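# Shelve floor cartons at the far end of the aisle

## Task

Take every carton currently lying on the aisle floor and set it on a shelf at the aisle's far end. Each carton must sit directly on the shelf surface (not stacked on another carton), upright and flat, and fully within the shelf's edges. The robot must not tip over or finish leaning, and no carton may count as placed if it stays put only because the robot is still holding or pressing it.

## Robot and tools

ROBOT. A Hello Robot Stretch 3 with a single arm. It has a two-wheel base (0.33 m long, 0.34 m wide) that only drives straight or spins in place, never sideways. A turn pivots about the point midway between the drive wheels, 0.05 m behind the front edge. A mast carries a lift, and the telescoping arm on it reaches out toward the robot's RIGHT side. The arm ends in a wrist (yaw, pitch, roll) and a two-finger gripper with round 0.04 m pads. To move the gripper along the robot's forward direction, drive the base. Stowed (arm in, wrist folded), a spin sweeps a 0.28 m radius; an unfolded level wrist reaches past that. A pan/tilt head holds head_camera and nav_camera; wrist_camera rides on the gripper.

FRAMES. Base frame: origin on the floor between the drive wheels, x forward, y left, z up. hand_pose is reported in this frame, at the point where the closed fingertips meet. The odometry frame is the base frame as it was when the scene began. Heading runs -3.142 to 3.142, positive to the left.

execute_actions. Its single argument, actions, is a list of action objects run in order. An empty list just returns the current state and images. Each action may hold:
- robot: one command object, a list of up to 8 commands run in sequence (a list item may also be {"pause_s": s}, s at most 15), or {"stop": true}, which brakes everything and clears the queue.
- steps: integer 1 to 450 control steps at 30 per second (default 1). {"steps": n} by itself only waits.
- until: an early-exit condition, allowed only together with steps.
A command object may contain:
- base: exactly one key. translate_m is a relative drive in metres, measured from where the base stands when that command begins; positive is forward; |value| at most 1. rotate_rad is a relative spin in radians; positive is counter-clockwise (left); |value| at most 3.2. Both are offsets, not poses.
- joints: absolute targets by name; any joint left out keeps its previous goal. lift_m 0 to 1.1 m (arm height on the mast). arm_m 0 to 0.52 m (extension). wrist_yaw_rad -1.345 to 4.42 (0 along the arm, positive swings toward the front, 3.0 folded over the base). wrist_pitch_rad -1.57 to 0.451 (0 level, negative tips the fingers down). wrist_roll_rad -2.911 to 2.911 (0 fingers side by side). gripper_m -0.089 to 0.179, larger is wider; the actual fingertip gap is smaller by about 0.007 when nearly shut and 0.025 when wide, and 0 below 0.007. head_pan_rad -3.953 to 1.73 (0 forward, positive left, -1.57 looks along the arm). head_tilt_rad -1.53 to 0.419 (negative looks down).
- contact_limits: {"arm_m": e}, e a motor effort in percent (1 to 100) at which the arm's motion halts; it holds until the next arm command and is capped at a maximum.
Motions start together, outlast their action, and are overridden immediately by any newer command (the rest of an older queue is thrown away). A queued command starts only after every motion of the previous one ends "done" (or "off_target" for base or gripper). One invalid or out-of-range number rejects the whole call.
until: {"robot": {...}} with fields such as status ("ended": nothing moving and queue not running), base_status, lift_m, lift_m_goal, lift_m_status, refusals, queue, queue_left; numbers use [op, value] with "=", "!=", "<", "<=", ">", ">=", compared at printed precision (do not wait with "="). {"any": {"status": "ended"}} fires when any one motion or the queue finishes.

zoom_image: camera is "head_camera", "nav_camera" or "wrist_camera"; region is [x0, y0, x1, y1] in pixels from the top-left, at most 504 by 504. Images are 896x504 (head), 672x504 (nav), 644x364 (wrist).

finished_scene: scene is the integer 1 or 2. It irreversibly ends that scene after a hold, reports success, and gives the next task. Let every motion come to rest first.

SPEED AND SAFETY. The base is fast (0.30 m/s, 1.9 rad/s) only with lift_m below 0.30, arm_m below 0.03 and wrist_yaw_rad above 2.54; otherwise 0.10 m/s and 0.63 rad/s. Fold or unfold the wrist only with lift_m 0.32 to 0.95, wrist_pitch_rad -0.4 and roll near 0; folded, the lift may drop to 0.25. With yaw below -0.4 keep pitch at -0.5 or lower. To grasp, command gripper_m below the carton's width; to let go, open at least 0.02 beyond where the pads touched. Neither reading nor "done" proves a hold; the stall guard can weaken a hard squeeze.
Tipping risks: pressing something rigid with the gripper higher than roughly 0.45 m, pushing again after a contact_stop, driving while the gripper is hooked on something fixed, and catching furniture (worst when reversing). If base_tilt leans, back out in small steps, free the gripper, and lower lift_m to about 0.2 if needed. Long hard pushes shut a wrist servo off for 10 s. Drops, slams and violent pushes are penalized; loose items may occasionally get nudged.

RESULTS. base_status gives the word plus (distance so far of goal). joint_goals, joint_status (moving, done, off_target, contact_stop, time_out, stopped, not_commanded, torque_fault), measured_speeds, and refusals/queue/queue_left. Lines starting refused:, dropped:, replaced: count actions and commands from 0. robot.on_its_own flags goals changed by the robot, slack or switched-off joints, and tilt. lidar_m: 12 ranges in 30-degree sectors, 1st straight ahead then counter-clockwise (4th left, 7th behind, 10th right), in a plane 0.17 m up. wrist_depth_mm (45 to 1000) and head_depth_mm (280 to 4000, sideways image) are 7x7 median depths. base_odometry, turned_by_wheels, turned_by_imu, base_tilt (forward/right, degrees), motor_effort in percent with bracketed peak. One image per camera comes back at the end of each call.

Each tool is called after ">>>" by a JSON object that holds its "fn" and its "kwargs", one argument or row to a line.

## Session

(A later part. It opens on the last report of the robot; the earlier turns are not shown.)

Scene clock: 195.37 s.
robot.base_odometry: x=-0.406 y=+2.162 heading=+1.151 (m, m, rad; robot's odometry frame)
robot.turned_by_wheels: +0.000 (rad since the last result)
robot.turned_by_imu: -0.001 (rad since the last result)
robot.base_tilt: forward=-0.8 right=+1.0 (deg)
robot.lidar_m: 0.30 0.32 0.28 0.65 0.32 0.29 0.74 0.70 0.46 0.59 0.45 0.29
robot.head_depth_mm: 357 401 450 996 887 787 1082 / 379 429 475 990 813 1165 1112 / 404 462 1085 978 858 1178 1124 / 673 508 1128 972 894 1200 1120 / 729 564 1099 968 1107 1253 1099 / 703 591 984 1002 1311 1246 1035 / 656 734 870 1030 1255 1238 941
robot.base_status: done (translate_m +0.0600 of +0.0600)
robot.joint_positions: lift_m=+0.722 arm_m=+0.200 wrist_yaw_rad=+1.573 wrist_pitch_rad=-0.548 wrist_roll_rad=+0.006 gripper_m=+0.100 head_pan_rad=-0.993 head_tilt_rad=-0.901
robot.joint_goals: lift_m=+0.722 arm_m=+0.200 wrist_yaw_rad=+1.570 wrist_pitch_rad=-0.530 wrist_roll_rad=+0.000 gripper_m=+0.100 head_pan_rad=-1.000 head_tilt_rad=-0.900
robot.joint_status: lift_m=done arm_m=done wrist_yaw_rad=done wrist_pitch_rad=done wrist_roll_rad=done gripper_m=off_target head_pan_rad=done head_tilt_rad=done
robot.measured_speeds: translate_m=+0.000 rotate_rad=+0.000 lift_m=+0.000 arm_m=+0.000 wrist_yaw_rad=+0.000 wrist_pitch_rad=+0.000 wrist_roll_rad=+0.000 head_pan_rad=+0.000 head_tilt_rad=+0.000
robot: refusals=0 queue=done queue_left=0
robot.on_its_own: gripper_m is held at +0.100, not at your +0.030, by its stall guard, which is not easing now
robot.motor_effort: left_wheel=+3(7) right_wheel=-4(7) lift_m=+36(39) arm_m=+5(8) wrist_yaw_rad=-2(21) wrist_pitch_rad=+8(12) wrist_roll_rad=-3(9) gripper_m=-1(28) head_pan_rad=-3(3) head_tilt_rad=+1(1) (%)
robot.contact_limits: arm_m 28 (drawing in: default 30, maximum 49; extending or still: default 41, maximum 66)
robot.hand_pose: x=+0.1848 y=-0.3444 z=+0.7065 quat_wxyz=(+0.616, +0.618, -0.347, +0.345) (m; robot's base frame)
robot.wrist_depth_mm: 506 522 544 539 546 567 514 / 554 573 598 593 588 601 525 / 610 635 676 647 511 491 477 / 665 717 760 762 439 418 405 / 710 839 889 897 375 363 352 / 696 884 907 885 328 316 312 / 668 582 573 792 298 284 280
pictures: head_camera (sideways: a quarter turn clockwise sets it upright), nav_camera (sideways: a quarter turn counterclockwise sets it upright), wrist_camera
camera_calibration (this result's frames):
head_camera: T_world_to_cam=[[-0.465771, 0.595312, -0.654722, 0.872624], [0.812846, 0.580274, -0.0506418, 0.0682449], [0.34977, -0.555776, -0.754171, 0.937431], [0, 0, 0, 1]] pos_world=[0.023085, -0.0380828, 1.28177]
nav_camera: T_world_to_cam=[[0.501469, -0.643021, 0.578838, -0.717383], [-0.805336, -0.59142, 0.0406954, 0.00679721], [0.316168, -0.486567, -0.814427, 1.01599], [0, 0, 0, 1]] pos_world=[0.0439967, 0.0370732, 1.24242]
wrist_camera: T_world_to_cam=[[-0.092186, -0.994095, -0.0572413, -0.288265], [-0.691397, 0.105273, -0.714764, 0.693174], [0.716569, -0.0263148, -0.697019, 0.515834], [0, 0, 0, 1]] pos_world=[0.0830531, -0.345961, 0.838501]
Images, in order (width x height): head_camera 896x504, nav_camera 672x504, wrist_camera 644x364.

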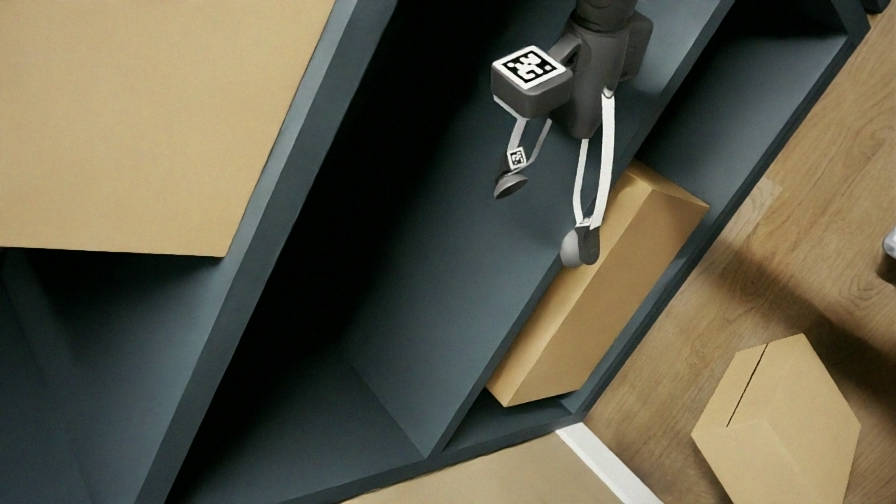

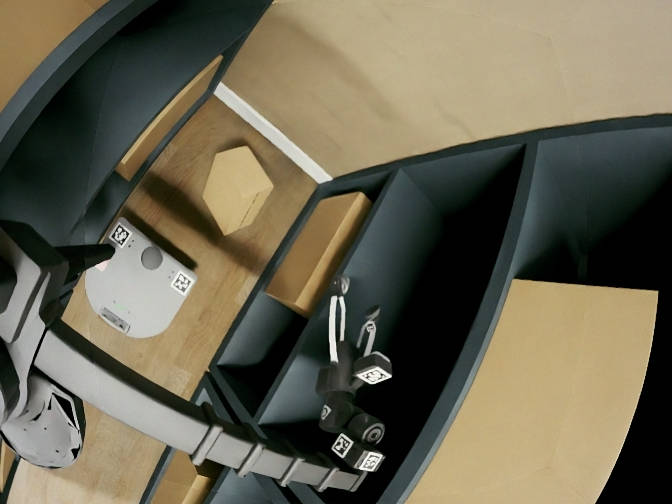

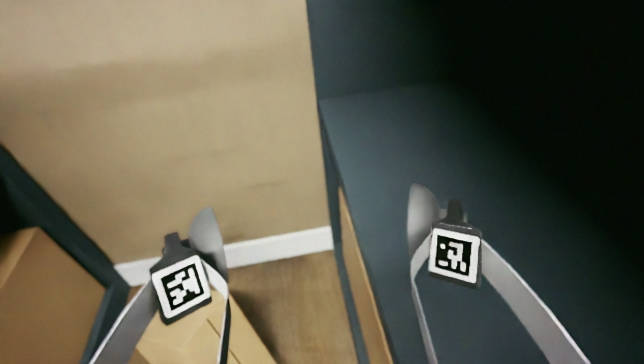

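>>> {"fn": "execute_actions", "kwargs": {
  "actions": [
    {"robot":{"joints":{"arm_m":0.0,"head_pan_rad":-0.3,"head_tilt_rad":-1.0}},"steps":200,"until":{"robot":{"status":"ended"}}}
  ]
}}

Scene clock: 208.77 s.
robot.base_odometry: x=-0.406 y=+2.162 heading=+1.151 (m, m, rad; robot's odometry frame)
robot.turned_by_wheels: +0.000 (rad since the last result)
robot.turned_by_imu: +0.000 (rad since the last result)
robot.base_tilt: forward=-0.8 right=+0.9 (deg)
robot.lidar_m: 0.26 0.32 0.28 0.65 0.32 0.30 0.74 0.70 0.46 0.59 0.45 0.25
robot.head_depth_mm: 632 758 955 921 863 974 1066 / 663 785 946 1089 1142 1217 - / 644 767 945 1230 1350 1211 1112 / 625 743 909 1174 1373 1032 1105 / 606 715 872 1110 1333 1188 1096 / 589 692 837 1062 1315 1217 1092 / 574 670 805 1010 1224 1091 986
robot.base_status: done (translate_m +0.0600 of +0.0600)
robot.joint_positions: lift_m=+0.722 arm_m=+0.000 wrist_yaw_rad=+1.573 wrist_pitch_rad=-0.548 wrist_roll_rad=+0.006 gripper_m=+0.100 head_pan_rad=-0.307 head_tilt_rad=-0.987
robot.joint_goals: lift_m=+0.722 arm_m=+0.000 wrist_yaw_rad=+1.570 wrist_pitch_rad=-0.530 wrist_roll_rad=+0.000 gripper_m=+0.100 head_pan_rad=-0.300 head_tilt_rad=-1.000
robot.joint_status: lift_m=done arm_m=done wrist_yaw_rad=done wrist_pitch_rad=done wrist_roll_rad=done gripper_m=off_target head_pan_rad=done head_tilt_rad=done
robot.measured_speeds: translate_m=+0.000 rotate_rad=+0.000 lift_m=+0.000 arm_m=+0.000 wrist_yaw_rad=+0.000 wrist_pitch_rad=+0.000 wrist_roll_rad=+0.000 head_pan_rad=+0.000 head_tilt_rad=+0.000
robot: refusals=0 queue=done queue_left=0
robot.on_its_own: gripper_m is held at +0.100, not at your +0.030, by its stall guard, which is not easing now
robot.motor_effort: left_wheel=+3(3) right_wheel=-4(4) lift_m=+37(37) arm_m=-5(6) wrist_yaw_rad=-3(3) wrist_pitch_rad=+8(8) wrist_roll_rad=-3(3) gripper_m=+1(1) head_pan_rad=+4(32) head_tilt_rad=-4(13) (%)
robot.hand_pose: x=+0.1848 y=-0.1451 z=+0.7065 quat_wxyz=(+0.616, +0.618, -0.347, +0.345) (m; robot's base frame)
robot.wrist_depth_mm: 492 521 544 557 564 563 584 / 510 566 594 624 629 595 580 / 561 627 664 694 701 495 477 / 506 696 753 795 781 437 407 / 458 685 875 927 940 542 355 / 570 599 901 882 844 525 320 / 509 680 807 563 752 544 301
pictures: head_camera (sideways: a quarter turn clockwise sets it upright), nav_camera (sideways: a quarter turn counterclockwise sets it upright), wrist_camera
camera_calibration (this result's frames):
head_camera: T_world_to_cam=[[-0.788335, 0.181483, -0.587871, 0.78749], [0.257127, 0.965242, -0.0468256, 0.0666611], [0.55894, -0.188072, -0.807598, 1.00562], [0, 0, 0, 1]] pos_world=[0.0415815, -0.0181303, 1.2782]
nav_camera: T_world_to_cam=[[0.839784, -0.193741, 0.507176, -0.62609], [-0.245113, -0.968834, 0.0357657, 0.0098021], [0.48444, -0.154351, -0.8611, 1.07563], [0, 0, 0, 1]] pos_world=[0.00710444, 0.0542221, 1.24341]
wrist_camera: T_world_to_cam=[[-0.0923409, -0.994091, -0.0570586, -0.090277], [-0.691381, 0.105249, -0.714784, 0.672204], [0.716565, -0.0265546, -0.697014, 0.52104], [0, 0, 0, 1]] pos_world=[0.0830529, -0.146656, 0.838502]
Images, in order (width x height): head_camera 896x504, nav_camera 672x504, wrist_camera 644x364.

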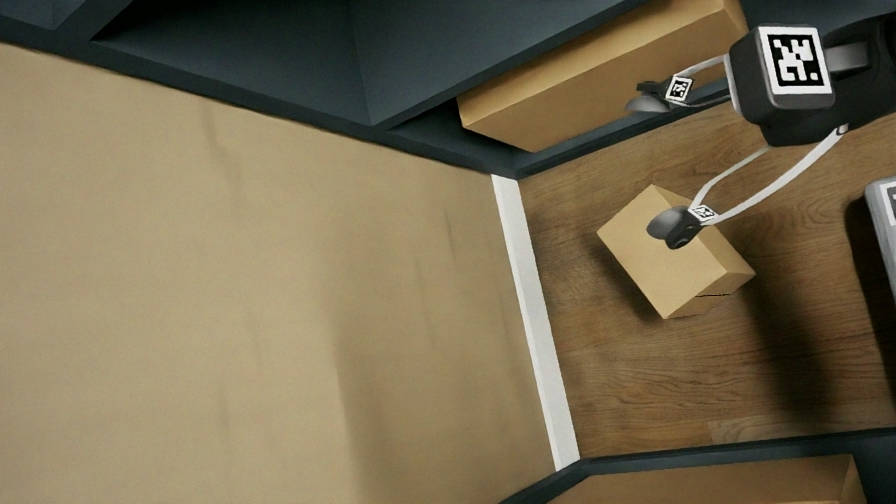

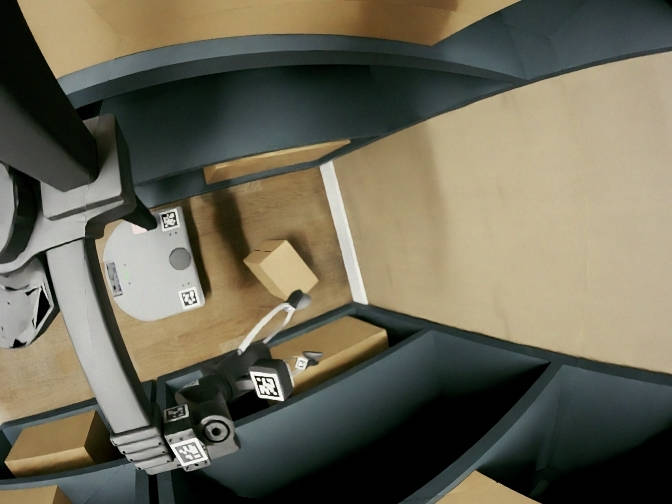

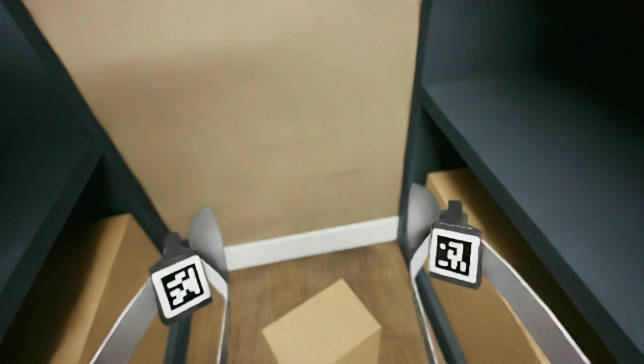

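>>> {"fn": "execute_actions", "kwargs": {
  "actions": [
    {"robot":[{"joints":{"arm_m":0.085,"gripper_m":0.0,"wrist_pitch_rad":-0.6,"lift_m":0.11,"head_tilt_rad":-1.2,"head_pan_rad":-0.4}},{"base":{"translate_m":0.24}}],"steps":450,"until":{"robot":{"status":"ended"}}}
  ]
}}

Scene clock: 253.53 s.
robot.base_odometry: x=-0.308 y=+2.381 heading=+1.151 (m, m, rad; robot's odometry frame)
robot.turned_by_wheels: +0.000 (rad since the last result)
robot.turned_by_imu: -0.002 (rad since the last result)
robot.base_tilt: forward=-0.8 right=+0.9 (deg)
robot.lidar_m: 0.43 0.34 0.24 0.23 0.24 0.51 0.96 0.61 0.62 0.42 0.44 -
robot.head_depth_mm: 521 637 822 835 974 1108 1117 / 496 631 841 1110 1246 1214 1099 / 474 596 802 1228 1284 1186 - / 453 564 746 1097 1257 978 - / 435 534 695 990 1274 1190 - / 418 509 653 901 1242 1182 999 / 402 486 614 837 1085 913 789
robot.base_status: done (translate_m +0.2400 of +0.2400)
robot.joint_positions: lift_m=+0.110 arm_m=+0.085 wrist_yaw_rad=+1.572 wrist_pitch_rad=-0.614 wrist_roll_rad=+0.005 gripper_m=+0.000 head_pan_rad=-0.393 head_tilt_rad=-1.185
robot.joint_goals: lift_m=+0.110 arm_m=+0.085 wrist_yaw_rad=+1.570 wrist_pitch_rad=-0.600 wrist_roll_rad=+0.000 gripper_m=+0.000 head_pan_rad=-0.400 head_tilt_rad=-1.200
robot.joint_status: lift_m=done arm_m=done wrist_yaw_rad=done wrist_pitch_rad=done wrist_roll_rad=done gripper_m=done head_pan_rad=done head_tilt_rad=done
robot.measured_speeds: translate_m=+0.000 rotate_rad=+0.000 lift_m=+0.000 arm_m=+0.000 wrist_yaw_rad=+0.000 wrist_pitch_rad=+0.000 wrist_roll_rad=+0.000 head_pan_rad=+0.000 head_tilt_rad=+0.000
robot: refusals=0 queue=done queue_left=0
robot.motor_effort: left_wheel=+3(8) right_wheel=-4(5) lift_m=+29(37) arm_m=+5(5) wrist_yaw_rad=-2(2) wrist_pitch_rad=+6(7) wrist_roll_rad=-3(3) gripper_m=-4(93) head_pan_rad=-3(11) head_tilt_rad=-5(17) (%)
robot.hand_pose: x=+0.1742 y=-0.2295 z=+0.0816 quat_wxyz=(+0.627, +0.629, -0.326, +0.324) (m; robot's base frame)
robot.wrist_depth_mm: - 83 322 340 343 256 183 / - 87 119 376 377 257 188 / - 91 127 356 343 249 194 / - 96 136 308 299 259 188 / - 101 142 - 263 250 184 / 88 106 145 229 230 226 190 / 92 113 192 214 209 204 193
pictures: head_camera (sideways: a quarter turn clockwise sets it upright), nav_camera (sideways: a quarter turn counterclockwise sets it upright), wrist_camera
camera_calibration (this result's frames):
head_camera: T_world_to_cam=[[-0.862167, 0.28685, -0.417595, 0.56613], [0.331455, 0.942756, -0.0367339, 0.0530586], [0.383153, -0.170085, -0.90789, 1.13704], [0, 0, 0, 1]] pos_world=[0.0348498, -0.0190219, 1.27067]
nav_camera: T_world_to_cam=[[0.896741, -0.297003, 0.328094, -0.393184], [-0.322033, -0.946439, 0.0234217, 0.0263495], [0.303564, -0.12666, -0.944355, 1.18489], [0, 0, 0, 1]] pos_world=[0.00137998, 0.0582392, 1.24734]
wrist_camera: T_world_to_cam=[[-0.0960357, -0.994092, -0.0505887, -0.210693], [-0.73679, 0.105167, -0.667893, 0.231163], [0.669267, -0.0268683, -0.742536, 0.102662], [0, 0, 0, 1]] pos_world=[0.0813759, -0.231, 0.219963]
Images, in order (width x height): head_camera 896x504, nav_camera 672x504, wrist_camera 644x364.

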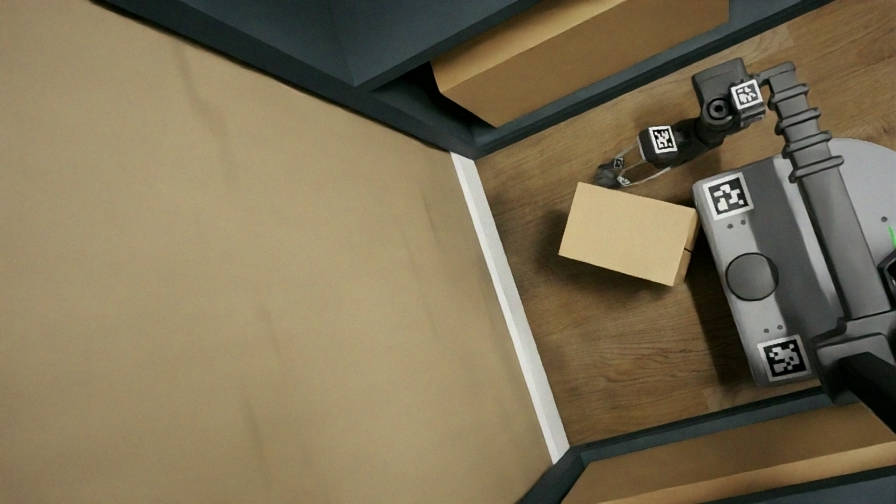

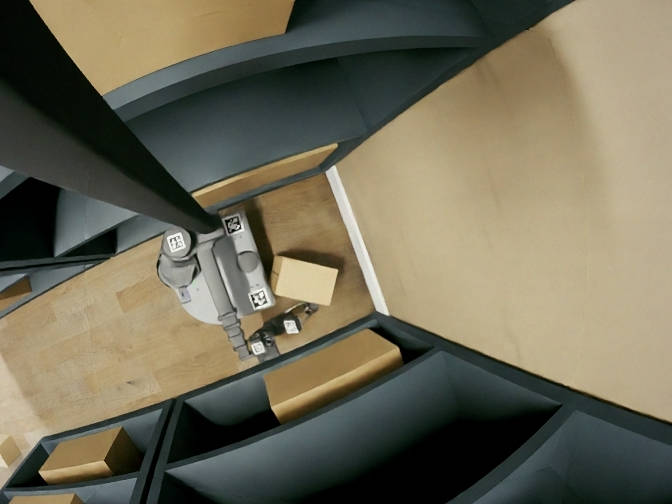

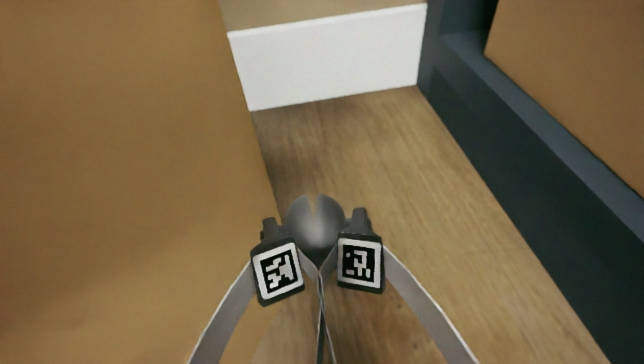

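>>> {"fn": "execute_actions", "kwargs": {
  "actions": [
    {"robot":[{"base":{"translate_m":0.09}},{"base":{"translate_m":-0.17}}],"steps":450,"until":{"robot":{"status":"ended"}}}
  ]
}}

Scene clock: 265.03 s.
robot.base_odometry: x=-0.341 y=+2.308 heading=+1.151 (m, m, rad; robot's odometry frame)
robot.turned_by_wheels: +0.000 (rad since the last result)
robot.turned_by_imu: +0.000 (rad since the last result)
robot.base_tilt: forward=-0.8 right=+1.0 (deg)
robot.lidar_m: 0.26 0.34 0.24 0.23 0.56 0.43 0.88 0.60 0.55 0.87 0.44 0.25
robot.head_depth_mm: 591 724 879 841 984 1129 1111 / 596 743 906 1124 1242 1217 1096 / 572 718 964 1336 1285 1197 - / 546 678 897 1163 1173 1205 - / 523 645 838 1172 1244 1195 - / 501 612 784 1091 1274 1174 1036 / 483 585 740 1007 1131 903 807
robot.base_status: done (translate_m -0.1700 of -0.1700)
robot.joint_positions: lift_m=+0.110 arm_m=+0.085 wrist_yaw_rad=+1.572 wrist_pitch_rad=-0.614 wrist_roll_rad=+0.005 gripper_m=+0.000 head_pan_rad=-0.393 head_tilt_rad=-1.185
robot.joint_goals: lift_m=+0.110 arm_m=+0.085 wrist_yaw_rad=+1.570 wrist_pitch_rad=-0.600 wrist_roll_rad=+0.000 gripper_m=+0.000 head_pan_rad=-0.400 head_tilt_rad=-1.200
robot.joint_status: lift_m=done arm_m=done wrist_yaw_rad=done wrist_pitch_rad=done wrist_roll_rad=done gripper_m=done head_pan_rad=done head_tilt_rad=done
robot.measured_speeds: translate_m=+0.000 rotate_rad=+0.000 lift_m=+0.000 arm_m=+0.000 wrist_yaw_rad=+0.000 wrist_pitch_rad=+0.000 wrist_roll_rad=+0.000 head_pan_rad=+0.000 head_tilt_rad=+0.000
robot: refusals=0 queue=done queue_left=0
robot.motor_effort: left_wheel=+3(8) right_wheel=-4(10) lift_m=+30(30) arm_m=+5(5) wrist_yaw_rad=-2(2) wrist_pitch_rad=+6(6) wrist_roll_rad=-3(3) gripper_m=-2(2) head_pan_rad=-3(2) head_tilt_rad=-5(5) (%)
robot.hand_pose: x=+0.1742 y=-0.2295 z=+0.0816 quat_wxyz=(+0.627, +0.629, -0.326, +0.324) (m; robot's base frame)
robot.wrist_depth_mm: 148 178 244 413 387 262 186 / 153 187 259 432 390 260 192 / 162 195 276 359 343 254 197 / 211 204 293 309 295 266 191 / 281 238 272 - 259 250 188 / 254 247 243 229 231 226 195 / 225 221 217 213 208 205 194
pictures: head_camera (sideways: a quarter turn clockwise sets it upright), nav_camera (sideways: a quarter turn counterclockwise sets it upright), wrist_camera
camera_calibration (this result's frames):
head_camera: T_world_to_cam=[[-0.862182, 0.286927, -0.417511, 0.56602], [0.33152, 0.942733, -0.0367287, 0.0530515], [0.383063, -0.17008, -0.907929, 1.1371], [0, 0, 0, 1]] pos_world=[0.0348457, -0.0190228, 1.27067]
nav_camera: T_world_to_cam=[[0.896747, -0.29708, 0.328006, -0.39307], [-0.322099, -0.946416, 0.0234156, 0.0263577], [0.303474, -0.126648, -0.944385, 1.18493], [0, 0, 0, 1]] pos_world=[0.0013795, 0.0582415, 1.24734]
wrist_camera: T_world_to_cam=[[-0.0960355, -0.994092, -0.0505882, -0.210693], [-0.73679, 0.105167, -0.667893, 0.231162], [0.669267, -0.0268685, -0.742536, 0.102662], [0, 0, 0, 1]] pos_world=[0.0813759, -0.231, 0.219963]
Images, in order (width x height): head_camera 896x504, nav_camera 672x504, wrist_camera 644x364.

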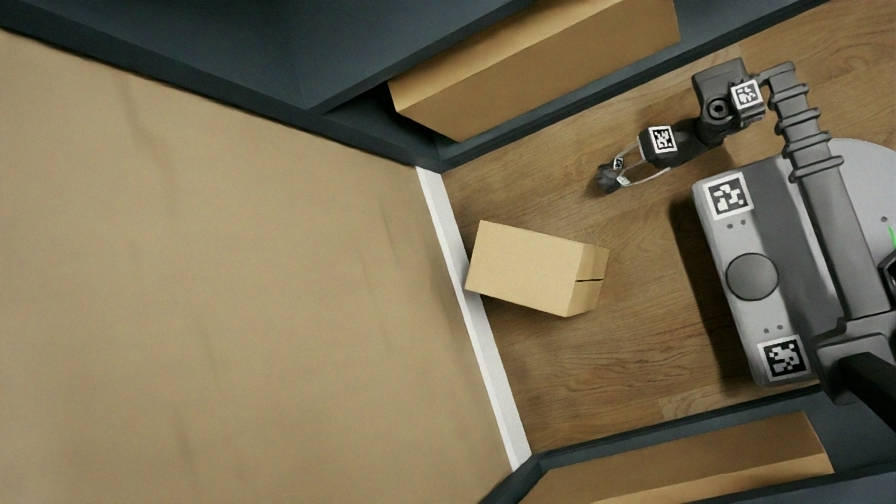

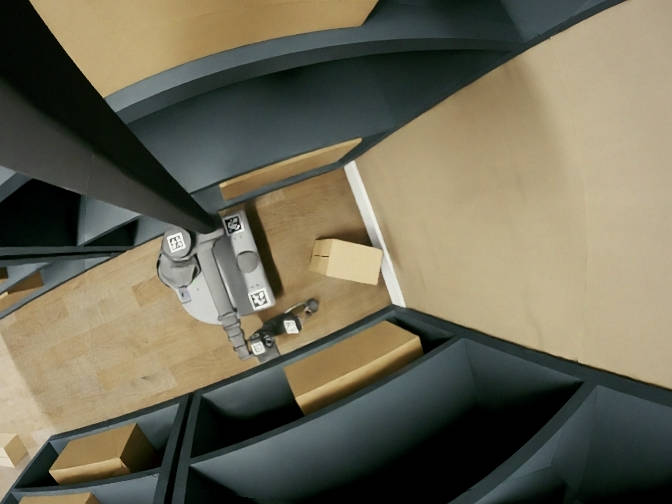

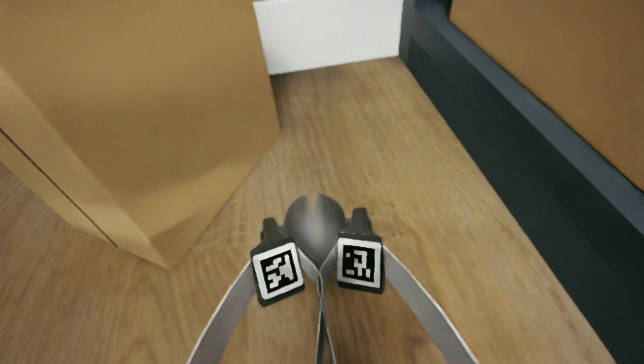

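>>> {"fn": "execute_actions", "kwargs": {
  "actions": [
    {"robot":[{"joints":{"arm_m":0.125}},{"base":{"translate_m":0.175}},{"joints":{"arm_m":0.03,"wrist_yaw_rad":1.75}},{"joints":{"arm_m":0.06,"wrist_yaw_rad":1.57}},{"base":{"translate_m":-0.16}}],"steps":450,"until":{"robot":{"status":"ended"}}}
  ]
}}

Scene clock: 276.53 s.
robot.base_odometry: x=-0.269 y=+2.468 heading=+1.151 (m, m, rad; robot's odometry frame)
robot.turned_by_wheels: +0.000 (rad since the last result)
robot.turned_by_imu: -0.001 (rad since the last result)
robot.base_tilt: forward=-0.8 right=+0.9 (deg)
robot.lidar_m: - 0.35 0.25 0.23 0.24 0.59 1.05 0.68 0.44 0.42 0.45 -
robot.head_depth_mm: 396 512 692 822 973 1114 1107 / 377 481 658 994 1247 1204 1100 / 360 452 610 931 1286 1211 - / 344 429 565 832 1146 982 - / 330 406 529 754 1198 1186 - / 317 387 496 690 1133 1181 1017 / 306 369 466 635 942 926 795
robot.base_status: done (translate_m +0.1750 of +0.1750)
robot.joint_positions: lift_m=+0.110 arm_m=+0.049 wrist_yaw_rad=+1.735 wrist_pitch_rad=-0.614 wrist_roll_rad=-0.025 gripper_m=+0.000 head_pan_rad=-0.393 head_tilt_rad=-1.185
robot.joint_goals: lift_m=+0.110 arm_m=+0.049 wrist_yaw_rad=+1.750 wrist_pitch_rad=-0.600 wrist_roll_rad=+0.000 gripper_m=+0.000 head_pan_rad=-0.400 head_tilt_rad=-1.200
robot.joint_status: lift_m=done arm_m=contact_stop wrist_yaw_rad=done wrist_pitch_rad=done wrist_roll_rad=done gripper_m=done head_pan_rad=done head_tilt_rad=done
robot.measured_speeds: translate_m=+0.000 rotate_rad=+0.000 lift_m=-0.001 arm_m=+0.004 wrist_yaw_rad=+0.030 wrist_pitch_rad=+0.000 wrist_roll_rad=+0.048 head_pan_rad=+0.000 head_tilt_rad=+0.000
robot: refusals=0 queue=dropped queue_left=0
robot.on_its_own: arm_m is slack since a contact_stop, until your next command for it (your +0.030 is given up)
robot.motor_effort: left_wheel=+3(8) right_wheel=-4(5) lift_m=+28(29) arm_m=-3(35) wrist_yaw_rad=+13(28) wrist_pitch_rad=+6(9) wrist_roll_rad=+12(28) gripper_m=-4(4) head_pan_rad=-2(3) head_tilt_rad=-4(4) (%)
robot.hand_pose: x=+0.1715 y=-0.1622 z=+0.0816 quat_wxyz=(+0.603, +0.647, -0.265, +0.384) (m; robot's base frame)
robot.wrist_depth_mm: - 81 108 252 252 252 245 / - 86 116 275 270 271 257 / - 90 125 311 312 306 259 / - 95 135 308 299 294 258 / - 101 143 - 264 257 246 / 89 108 147 232 232 230 225 / 94 115 199 213 210 208 206
pictures: head_camera (sideways: a quarter turn clockwise sets it upright), nav_camera (sideways: a quarter turn counterclockwise sets it upright), wrist_camera
ARM HIT: the arm struck its own base hard.
dropped: robot: command 2 of its queue: arm_m: contact_stop
camera_calibration (this result's frames):
head_camera: T_world_to_cam=[[-0.862188, 0.286933, -0.417493, 0.565997], [0.331522, 0.942732, -0.0367277, 0.0530501], [0.383046, -0.170074, -0.907937, 1.13711], [0, 0, 0, 1]] pos_world=[0.0348451, -0.0190227, 1.27067]
nav_camera: T_world_to_cam=[[0.896752, -0.297084, 0.327988, -0.393047], [-0.322101, -0.946416, 0.0234144, 0.0263594], [0.303457, -0.126642, -0.944392, 1.18494], [0, 0, 0, 1]] pos_world=[0.0013787, 0.0582419, 1.24734]
wrist_camera: T_world_to_cam=[[0.0836922, -0.99616, -0.0257079, -0.177233], [-0.741287, -0.0449967, -0.669678, 0.198631], [0.665949, 0.0751038, -0.742207, 0.123331], [0, 0, 0, 1]] pos_world=[0.0799432, -0.176877, 0.219999]
Images, in order (width x height): head_camera 896x504, nav_camera 672x504, wrist_camera 644x364.

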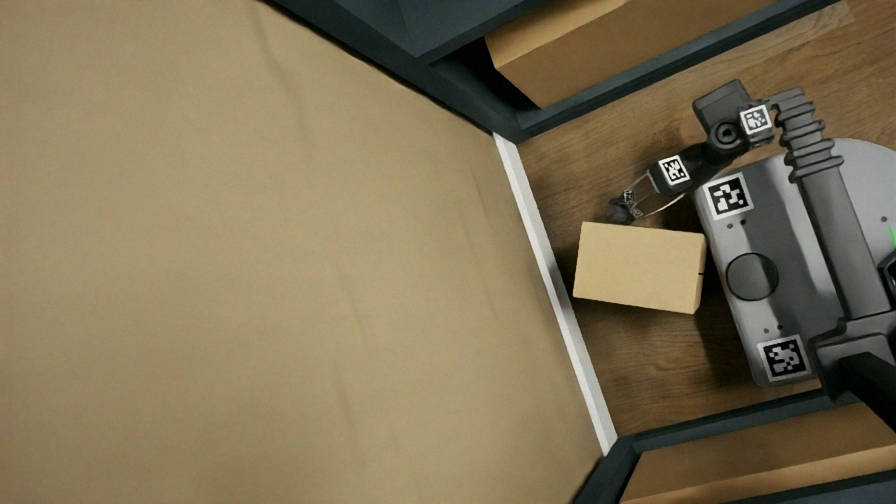

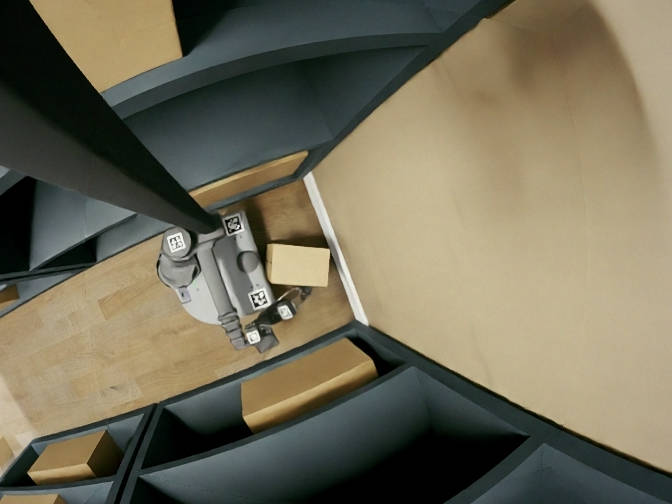

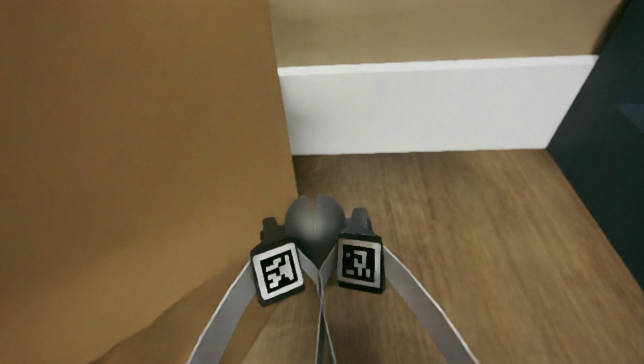

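>>> {"fn": "execute_actions", "kwargs": {
  "actions": [
    {"robot":[{"joints":{"arm_m":0.09}},{"base":{"translate_m":-0.025}},{"joints":{"wrist_yaw_rad":2.25}},{"joints":{"wrist_yaw_rad":1.57}},{"base":{"translate_m":-0.16}}],"steps":450,"until":{"robot":{"status":"ended"}}}
  ]
}}

Scene clock: 282.60 s.
robot.base_odometry: x=-0.280 y=+2.445 heading=+1.151 (m, m, rad; robot's odometry frame)
robot.turned_by_wheels: +0.000 (rad since the last result)
robot.turned_by_imu: +0.000 (rad since the last result)
robot.base_tilt: forward=-0.8 right=+0.9 (deg)
robot.lidar_m: - 0.35 0.24 0.23 0.24 0.57 1.03 0.66 0.44 0.42 0.44 0.49
robot.head_depth_mm: 428 553 714 834 975 1103 1104 / 410 521 714 1026 1244 1221 1102 / 390 490 660 1012 1282 1209 - / 374 464 614 902 1235 997 - / 358 440 574 817 1213 1181 - / 343 419 538 745 1184 1175 1009 / 330 399 504 687 968 922 796
robot.base_status: done (translate_m -0.0250 of -0.0250)
robot.joint_positions: lift_m=+0.110 arm_m=+0.090 wrist_yaw_rad=+2.195 wrist_pitch_rad=-0.582 wrist_roll_rad=+0.004 gripper_m=+0.000 head_pan_rad=-0.393 head_tilt_rad=-1.186
robot.joint_goals: lift_m=+0.110 arm_m=+0.090 wrist_yaw_rad=+2.250 wrist_pitch_rad=-0.600 wrist_roll_rad=+0.000 gripper_m=+0.000 head_pan_rad=-0.400 head_tilt_rad=-1.200
robot.joint_status: lift_m=done arm_m=done wrist_yaw_rad=off_target wrist_pitch_rad=done wrist_roll_rad=done gripper_m=done head_pan_rad=done head_tilt_rad=done
robot.measured_speeds: translate_m=+0.000 rotate_rad=+0.000 lift_m=+0.000 arm_m=+0.000 wrist_yaw_rad=+0.000 wrist_pitch_rad=+0.000 wrist_roll_rad=+0.000 head_pan_rad=+0.000 head_tilt_rad=+0.000
robot: refusals=0 queue=dropped queue_left=0
robot.on_its_own: wrist_yaw_rad is at rest, and its effort (+49) is outside its rest range (-12 to +12)
robot.motor_effort: left_wheel=+3(5) right_wheel=-4(9) lift_m=+30(30) arm_m=-6(6) wrist_yaw_rad=+49(46) wrist_pitch_rad=-8(13) wrist_roll_rad=-2(11) gripper_m=-3(5) head_pan_rad=-2(3) head_tilt_rad=-5(5) (%)
robot.hand_pose: x=+0.1415 y=-0.1181 z=+0.0878 quat_wxyz=(+0.489, +0.696, -0.128, +0.509) (m; robot's base frame)
robot.wrist_depth_mm: 86 92 106 125 151 255 231 / 92 100 116 139 175 275 249 / 99 109 128 156 314 297 265 / 107 119 143 178 293 302 284 / 119 132 159 - 266 264 259 / 260 150 177 237 237 234 230 / 236 221 217 220 215 211 207
pictures: head_camera (sideways: a quarter turn clockwise sets it upright), nav_camera (sideways: a quarter turn counterclockwise sets it upright), wrist_camera
dropped: robot: command 2 of its queue: wrist_yaw_rad: off_target
camera_calibration (this result's frames):
head_camera: T_world_to_cam=[[-0.862222, 0.286951, -0.417412, 0.565892], [0.331523, 0.942732, -0.0367228, 0.0530437], [0.38297, -0.170045, -0.907975, 1.13715], [0, 0, 0, 1]] pos_world=[0.0348425, -0.0190217, 1.27067]
nav_camera: T_world_to_cam=[[0.896778, -0.2971, 0.327903, -0.392937], [-0.322103, -0.946415, 0.0234086, 0.026367], [0.303378, -0.126611, -0.944421, 1.18498], [0, 0, 0, 1]] pos_world=[0.00137444, 0.0582438, 1.24735]
wrist_camera: T_world_to_cam=[[0.504362, -0.861913, -0.052199, -0.17198], [-0.641553, -0.333582, -0.690748, 0.136235], [0.577952, 0.381875, -0.721209, 0.191437], [0, 0, 0, 1]] pos_world=[0.0635004, -0.175892, 0.223193]
Images, in order (width x height): head_camera 896x504, nav_camera 672x504, wrist_camera 644x364.

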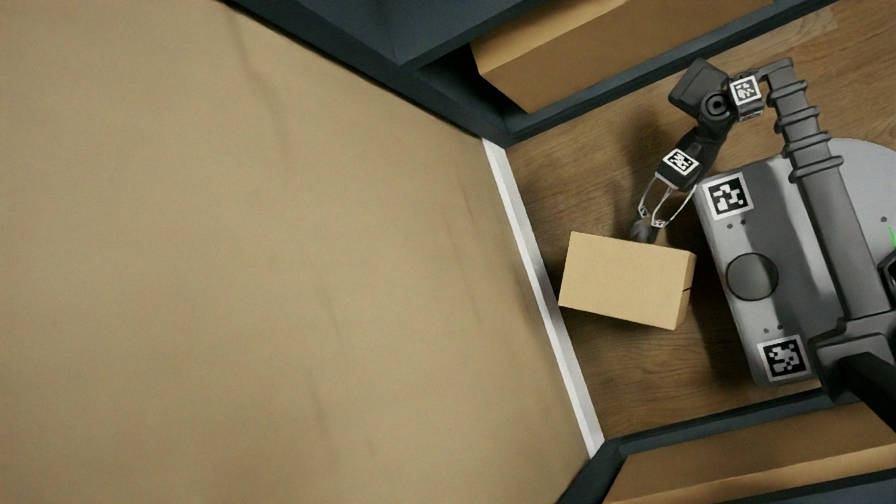

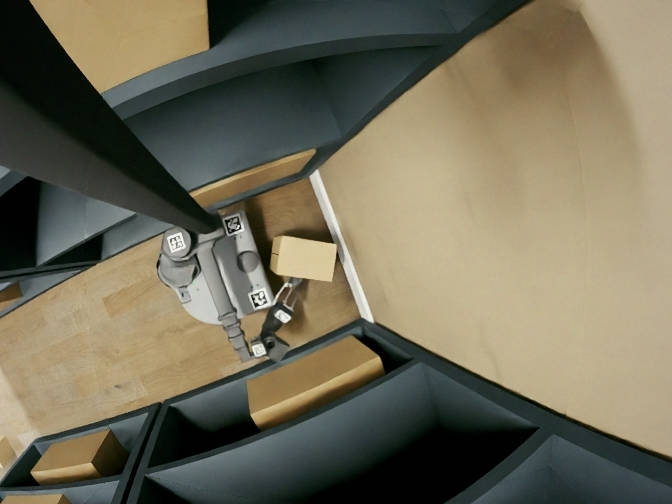

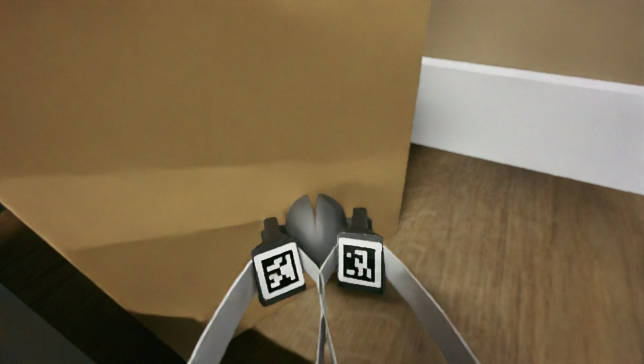

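>>> {"fn": "execute_actions", "kwargs": {
  "actions": [
    {"robot":[{"joints":{"wrist_yaw_rad":1.57}},{"base":{"translate_m":-0.11}},{"joints":{"arm_m":0.07,"lift_m":0.125}},{"joints":{"wrist_yaw_rad":2.3}}],"steps":450,"until":{"robot":{"status":"ended"}}},
    {"robot":[{"joints":{"wrist_yaw_rad":1.57}},{"base":{"translate_m":-0.08}}],"steps":450,"until":{"robot":{"status":"ended"}}}
  ]
}}

Scene clock: 298.33 s.
robot.base_odometry: x=-0.357 y=+2.271 heading=+1.151 (m, m, rad; robot's odometry frame)
robot.turned_by_wheels: +0.000 (rad since the last result)
robot.turned_by_imu: +0.000 (rad since the last result)
robot.base_tilt: forward=-0.9 right=+1.0 (deg)
robot.lidar_m: 0.27 0.33 0.24 0.23 0.50 0.39 0.84 0.80 0.53 0.43 0.47 0.32
robot.head_depth_mm: 627 790 883 840 986 1135 1116 / 648 791 910 1106 1245 1214 1101 / 615 780 1047 1347 1284 1200 - / 592 735 970 1334 1266 1207 - / 567 697 907 1130 1145 1194 - / 543 664 849 1182 1270 1183 1038 / 523 633 802 1076 1148 891 819
robot.base_status: done (translate_m -0.0800 of -0.0800)
robot.joint_positions: lift_m=+0.125 arm_m=+0.070 wrist_yaw_rad=+1.573 wrist_pitch_rad=-0.613 wrist_roll_rad=+0.004 gripper_m=+0.000 head_pan_rad=-0.393 head_tilt_rad=-1.186
robot.joint_goals: lift_m=+0.125 arm_m=+0.070 wrist_yaw_rad=+1.570 wrist_pitch_rad=-0.600 wrist_roll_rad=+0.000 gripper_m=+0.000 head_pan_rad=-0.400 head_tilt_rad=-1.200
robot.joint_status: lift_m=done arm_m=done wrist_yaw_rad=done wrist_pitch_rad=done wrist_roll_rad=done gripper_m=done head_pan_rad=done head_tilt_rad=done
robot.measured_speeds: translate_m=+0.000 rotate_rad=+0.000 lift_m=+0.000 arm_m=+0.000 wrist_yaw_rad=+0.000 wrist_pitch_rad=+0.000 wrist_roll_rad=+0.000 head_pan_rad=+0.000 head_tilt_rad=+0.000
robot: refusals=0 queue=done queue_left=0
robot.motor_effort: left_wheel=+3(5) right_wheel=-4(10) lift_m=+37(38) arm_m=-5(5) wrist_yaw_rad=-3(49) wrist_pitch_rad=+5(9) wrist_roll_rad=-2(2) gripper_m=-3(2) head_pan_rad=-3(3) head_tilt_rad=-5(5) (%)
robot.hand_pose: x=+0.1744 y=-0.2150 z=+0.0965 quat_wxyz=(+0.627, +0.628, -0.326, +0.325) (m; robot's base frame)
robot.wrist_depth_mm: 200 248 425 450 426 285 203 / 204 256 438 458 416 286 209 / 217 265 369 381 367 279 215 / 265 277 332 331 316 292 211 / 304 291 291 - 279 265 206 / 270 264 259 246 244 241 213 / 240 236 231 227 221 218 209
pictures: head_camera (sideways: a quarter turn clockwise sets it upright), nav_camera (sideways: a quarter turn counterclockwise sets it upright), wrist_camera
camera_calibration (this result's frames):
head_camera: T_world_to_cam=[[-0.862234, 0.286961, -0.417379, 0.565849], [0.331526, 0.942731, -0.0367208, 0.0530411], [0.382939, -0.170034, -0.90799, 1.13717], [0, 0, 0, 1]] pos_world=[0.0348413, -0.0190214, 1.27066]
nav_camera: T_world_to_cam=[[0.896788, -0.297109, 0.327869, -0.392892], [-0.322107, -0.946414, 0.0234062, 0.0263701], [0.303346, -0.126599, -0.944433, 1.18499], [0, 0, 0, 1]] pos_world=[0.00137288, 0.0582446, 1.24735]
wrist_camera: T_world_to_cam=[[-0.0942467, -0.994338, -0.0490964, -0.196061], [-0.736384, 0.102815, -0.668706, 0.239182], [0.669967, -0.0268695, -0.741904, 0.113808], [0, 0, 0, 1]] pos_world=[0.0814036, -0.216484, 0.234751]
Images, in order (width x height): head_camera 896x504, nav_camera 672x504, wrist_camera 644x364.

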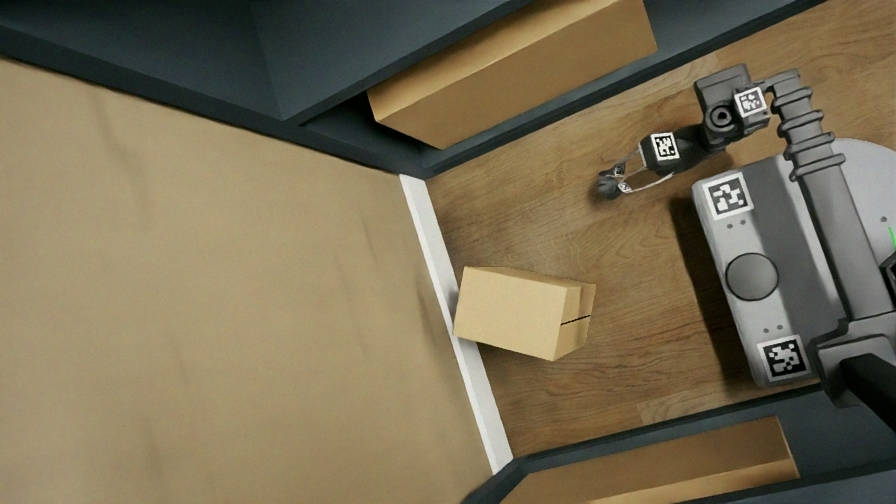

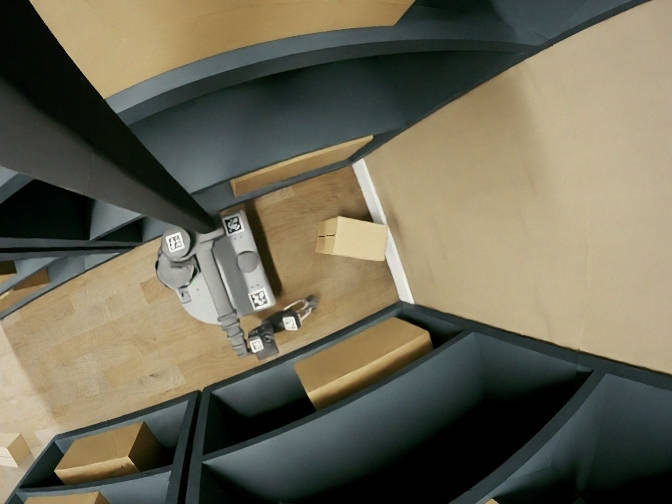

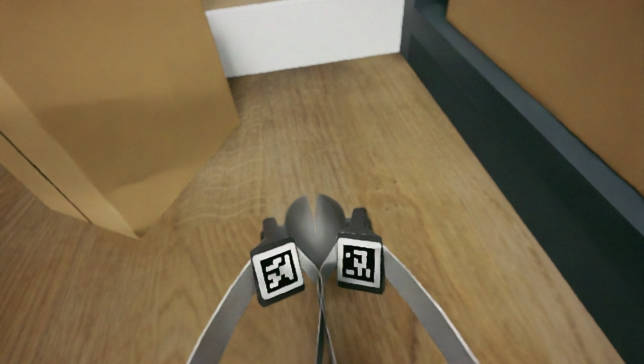

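>>> {"fn": "execute_actions", "kwargs": {
  "actions": [
    {"robot":[{"joints":{"arm_m":0.1}},{"base":{"translate_m":0.2}},{"base":{"translate_m":0.07}},{"base":{"translate_m":-0.2}}],"steps":450,"until":{"robot":{"status":"ended"}}}
  ]
}}

Scene clock: 313.20 s.
robot.base_odometry: x=-0.328 y=+2.335 heading=+1.151 (m, m, rad; robot's odometry frame)
robot.turned_by_wheels: +0.000 (rad since the last result)
robot.turned_by_imu: -0.001 (rad since the last result)
robot.base_tilt: forward=-0.9 right=+0.9 (deg)
robot.lidar_m: 0.26 0.34 0.24 0.23 0.60 0.46 0.91 0.60 0.57 0.42 0.45 0.29
robot.head_depth_mm: 572 685 864 841 979 1113 1105 / 560 711 884 1119 1236 1211 1099 / 534 671 904 1308 1284 1197 - / 511 635 841 1208 1261 1208 - / 490 603 783 1075 1072 1192 - / 470 574 734 1021 1273 1179 1021 / 453 548 693 942 1136 903 795
robot.base_status: done (translate_m -0.2000 of -0.2000)
robot.joint_positions: lift_m=+0.125 arm_m=+0.100 wrist_yaw_rad=+1.573 wrist_pitch_rad=-0.613 wrist_roll_rad=+0.004 gripper_m=+0.000 head_pan_rad=-0.393 head_tilt_rad=-1.186
robot.joint_goals: lift_m=+0.125 arm_m=+0.100 wrist_yaw_rad=+1.570 wrist_pitch_rad=-0.600 wrist_roll_rad=+0.000 gripper_m=+0.000 head_pan_rad=-0.400 head_tilt_rad=-1.200
robot.joint_status: lift_m=done arm_m=done wrist_yaw_rad=done wrist_pitch_rad=done wrist_roll_rad=done gripper_m=done head_pan_rad=done head_tilt_rad=done
robot.measured_speeds: translate_m=+0.000 rotate_rad=+0.000 lift_m=+0.000 arm_m=+0.000 wrist_yaw_rad=+0.000 wrist_pitch_rad=+0.000 wrist_roll_rad=+0.000 head_pan_rad=+0.000 head_tilt_rad=+0.000
robot: refusals=0 queue=done queue_left=0
robot.motor_effort: left_wheel=+3(7) right_wheel=-4(11) lift_m=+38(38) arm_m=+5(6) wrist_yaw_rad=-2(3) wrist_pitch_rad=+5(5) wrist_roll_rad=-2(2) gripper_m=-3(3) head_pan_rad=-3(3) head_tilt_rad=-4(5) (%)
robot.hand_pose: x=+0.1744 y=-0.2444 z=+0.0964 quat_wxyz=(+0.627, +0.628, -0.326, +0.325) (m; robot's base frame)
robot.wrist_depth_mm: 219 275 374 386 364 239 171 / 223 284 408 427 377 248 175 / 231 294 385 385 357 244 181 / 236 305 337 329 315 238 186 / 265 292 292 - 278 250 181 / 269 264 258 244 245 237 175 / 240 235 230 227 222 218 180
pictures: head_camera (sideways: a quarter turn clockwise sets it upright), nav_camera (sideways: a quarter turn counterclockwise sets it upright), wrist_camera
camera_calibration (this result's frames):
head_camera: T_world_to_cam=[[-0.862227, 0.286984, -0.417378, 0.565847], [0.331551, 0.942722, -0.0367207, 0.0530408], [0.382933, -0.170044, -0.907991, 1.13718], [0, 0, 0, 1]] pos_world=[0.0348408, -0.0190222, 1.27066]
nav_camera: T_world_to_cam=[[0.89678, -0.297132, 0.327868, -0.392891], [-0.322132, -0.946405, 0.0234061, 0.0263704], [0.303341, -0.126607, -0.944434, 1.18499], [0, 0, 0, 1]] pos_world=[0.00137433, 0.0582448, 1.24735]
wrist_camera: T_world_to_cam=[[-0.0944601, -0.994317, -0.0490929, -0.225226], [-0.736386, 0.102972, -0.66868, 0.242229], [0.669935, -0.0270122, -0.741928, 0.112991], [0, 0, 0, 1]] pos_world=[0.0814023, -0.245837, 0.234748]
Images, in order (width x height): head_camera 896x504, nav_camera 672x504, wrist_camera 644x364.

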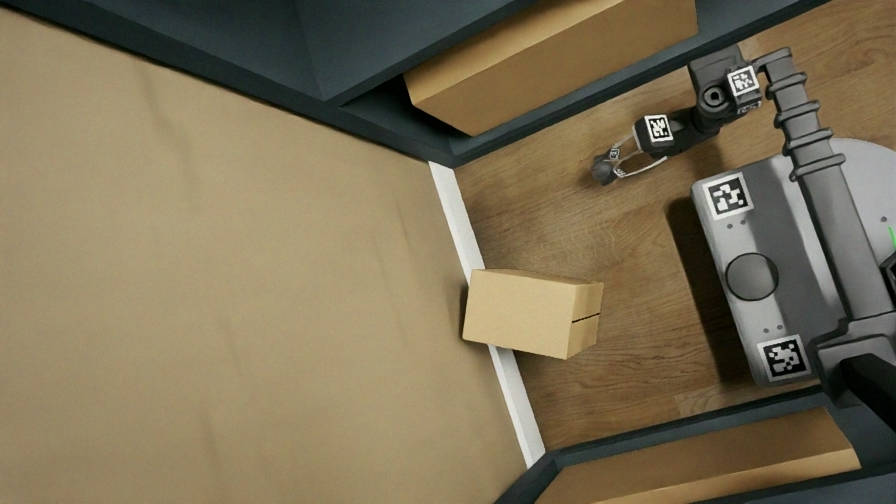

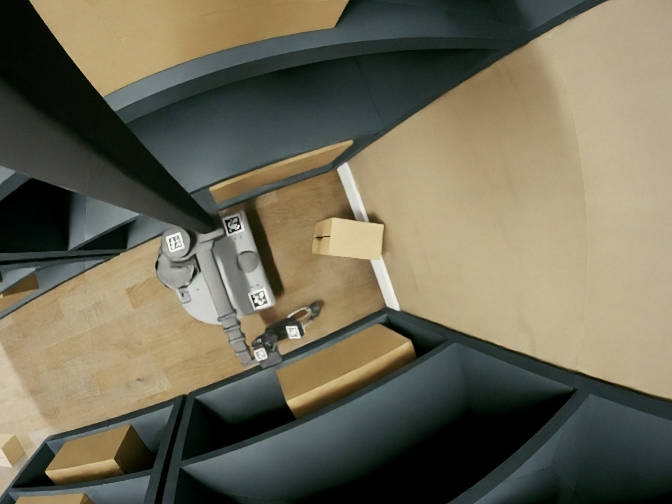

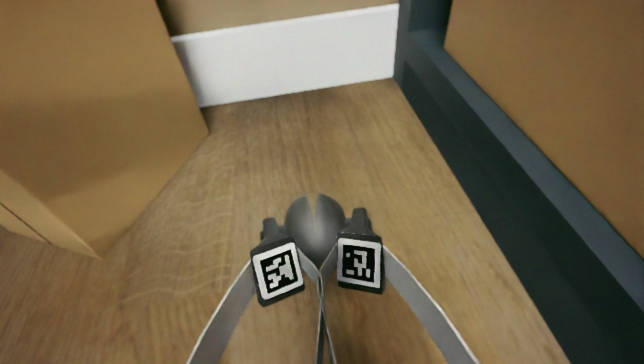

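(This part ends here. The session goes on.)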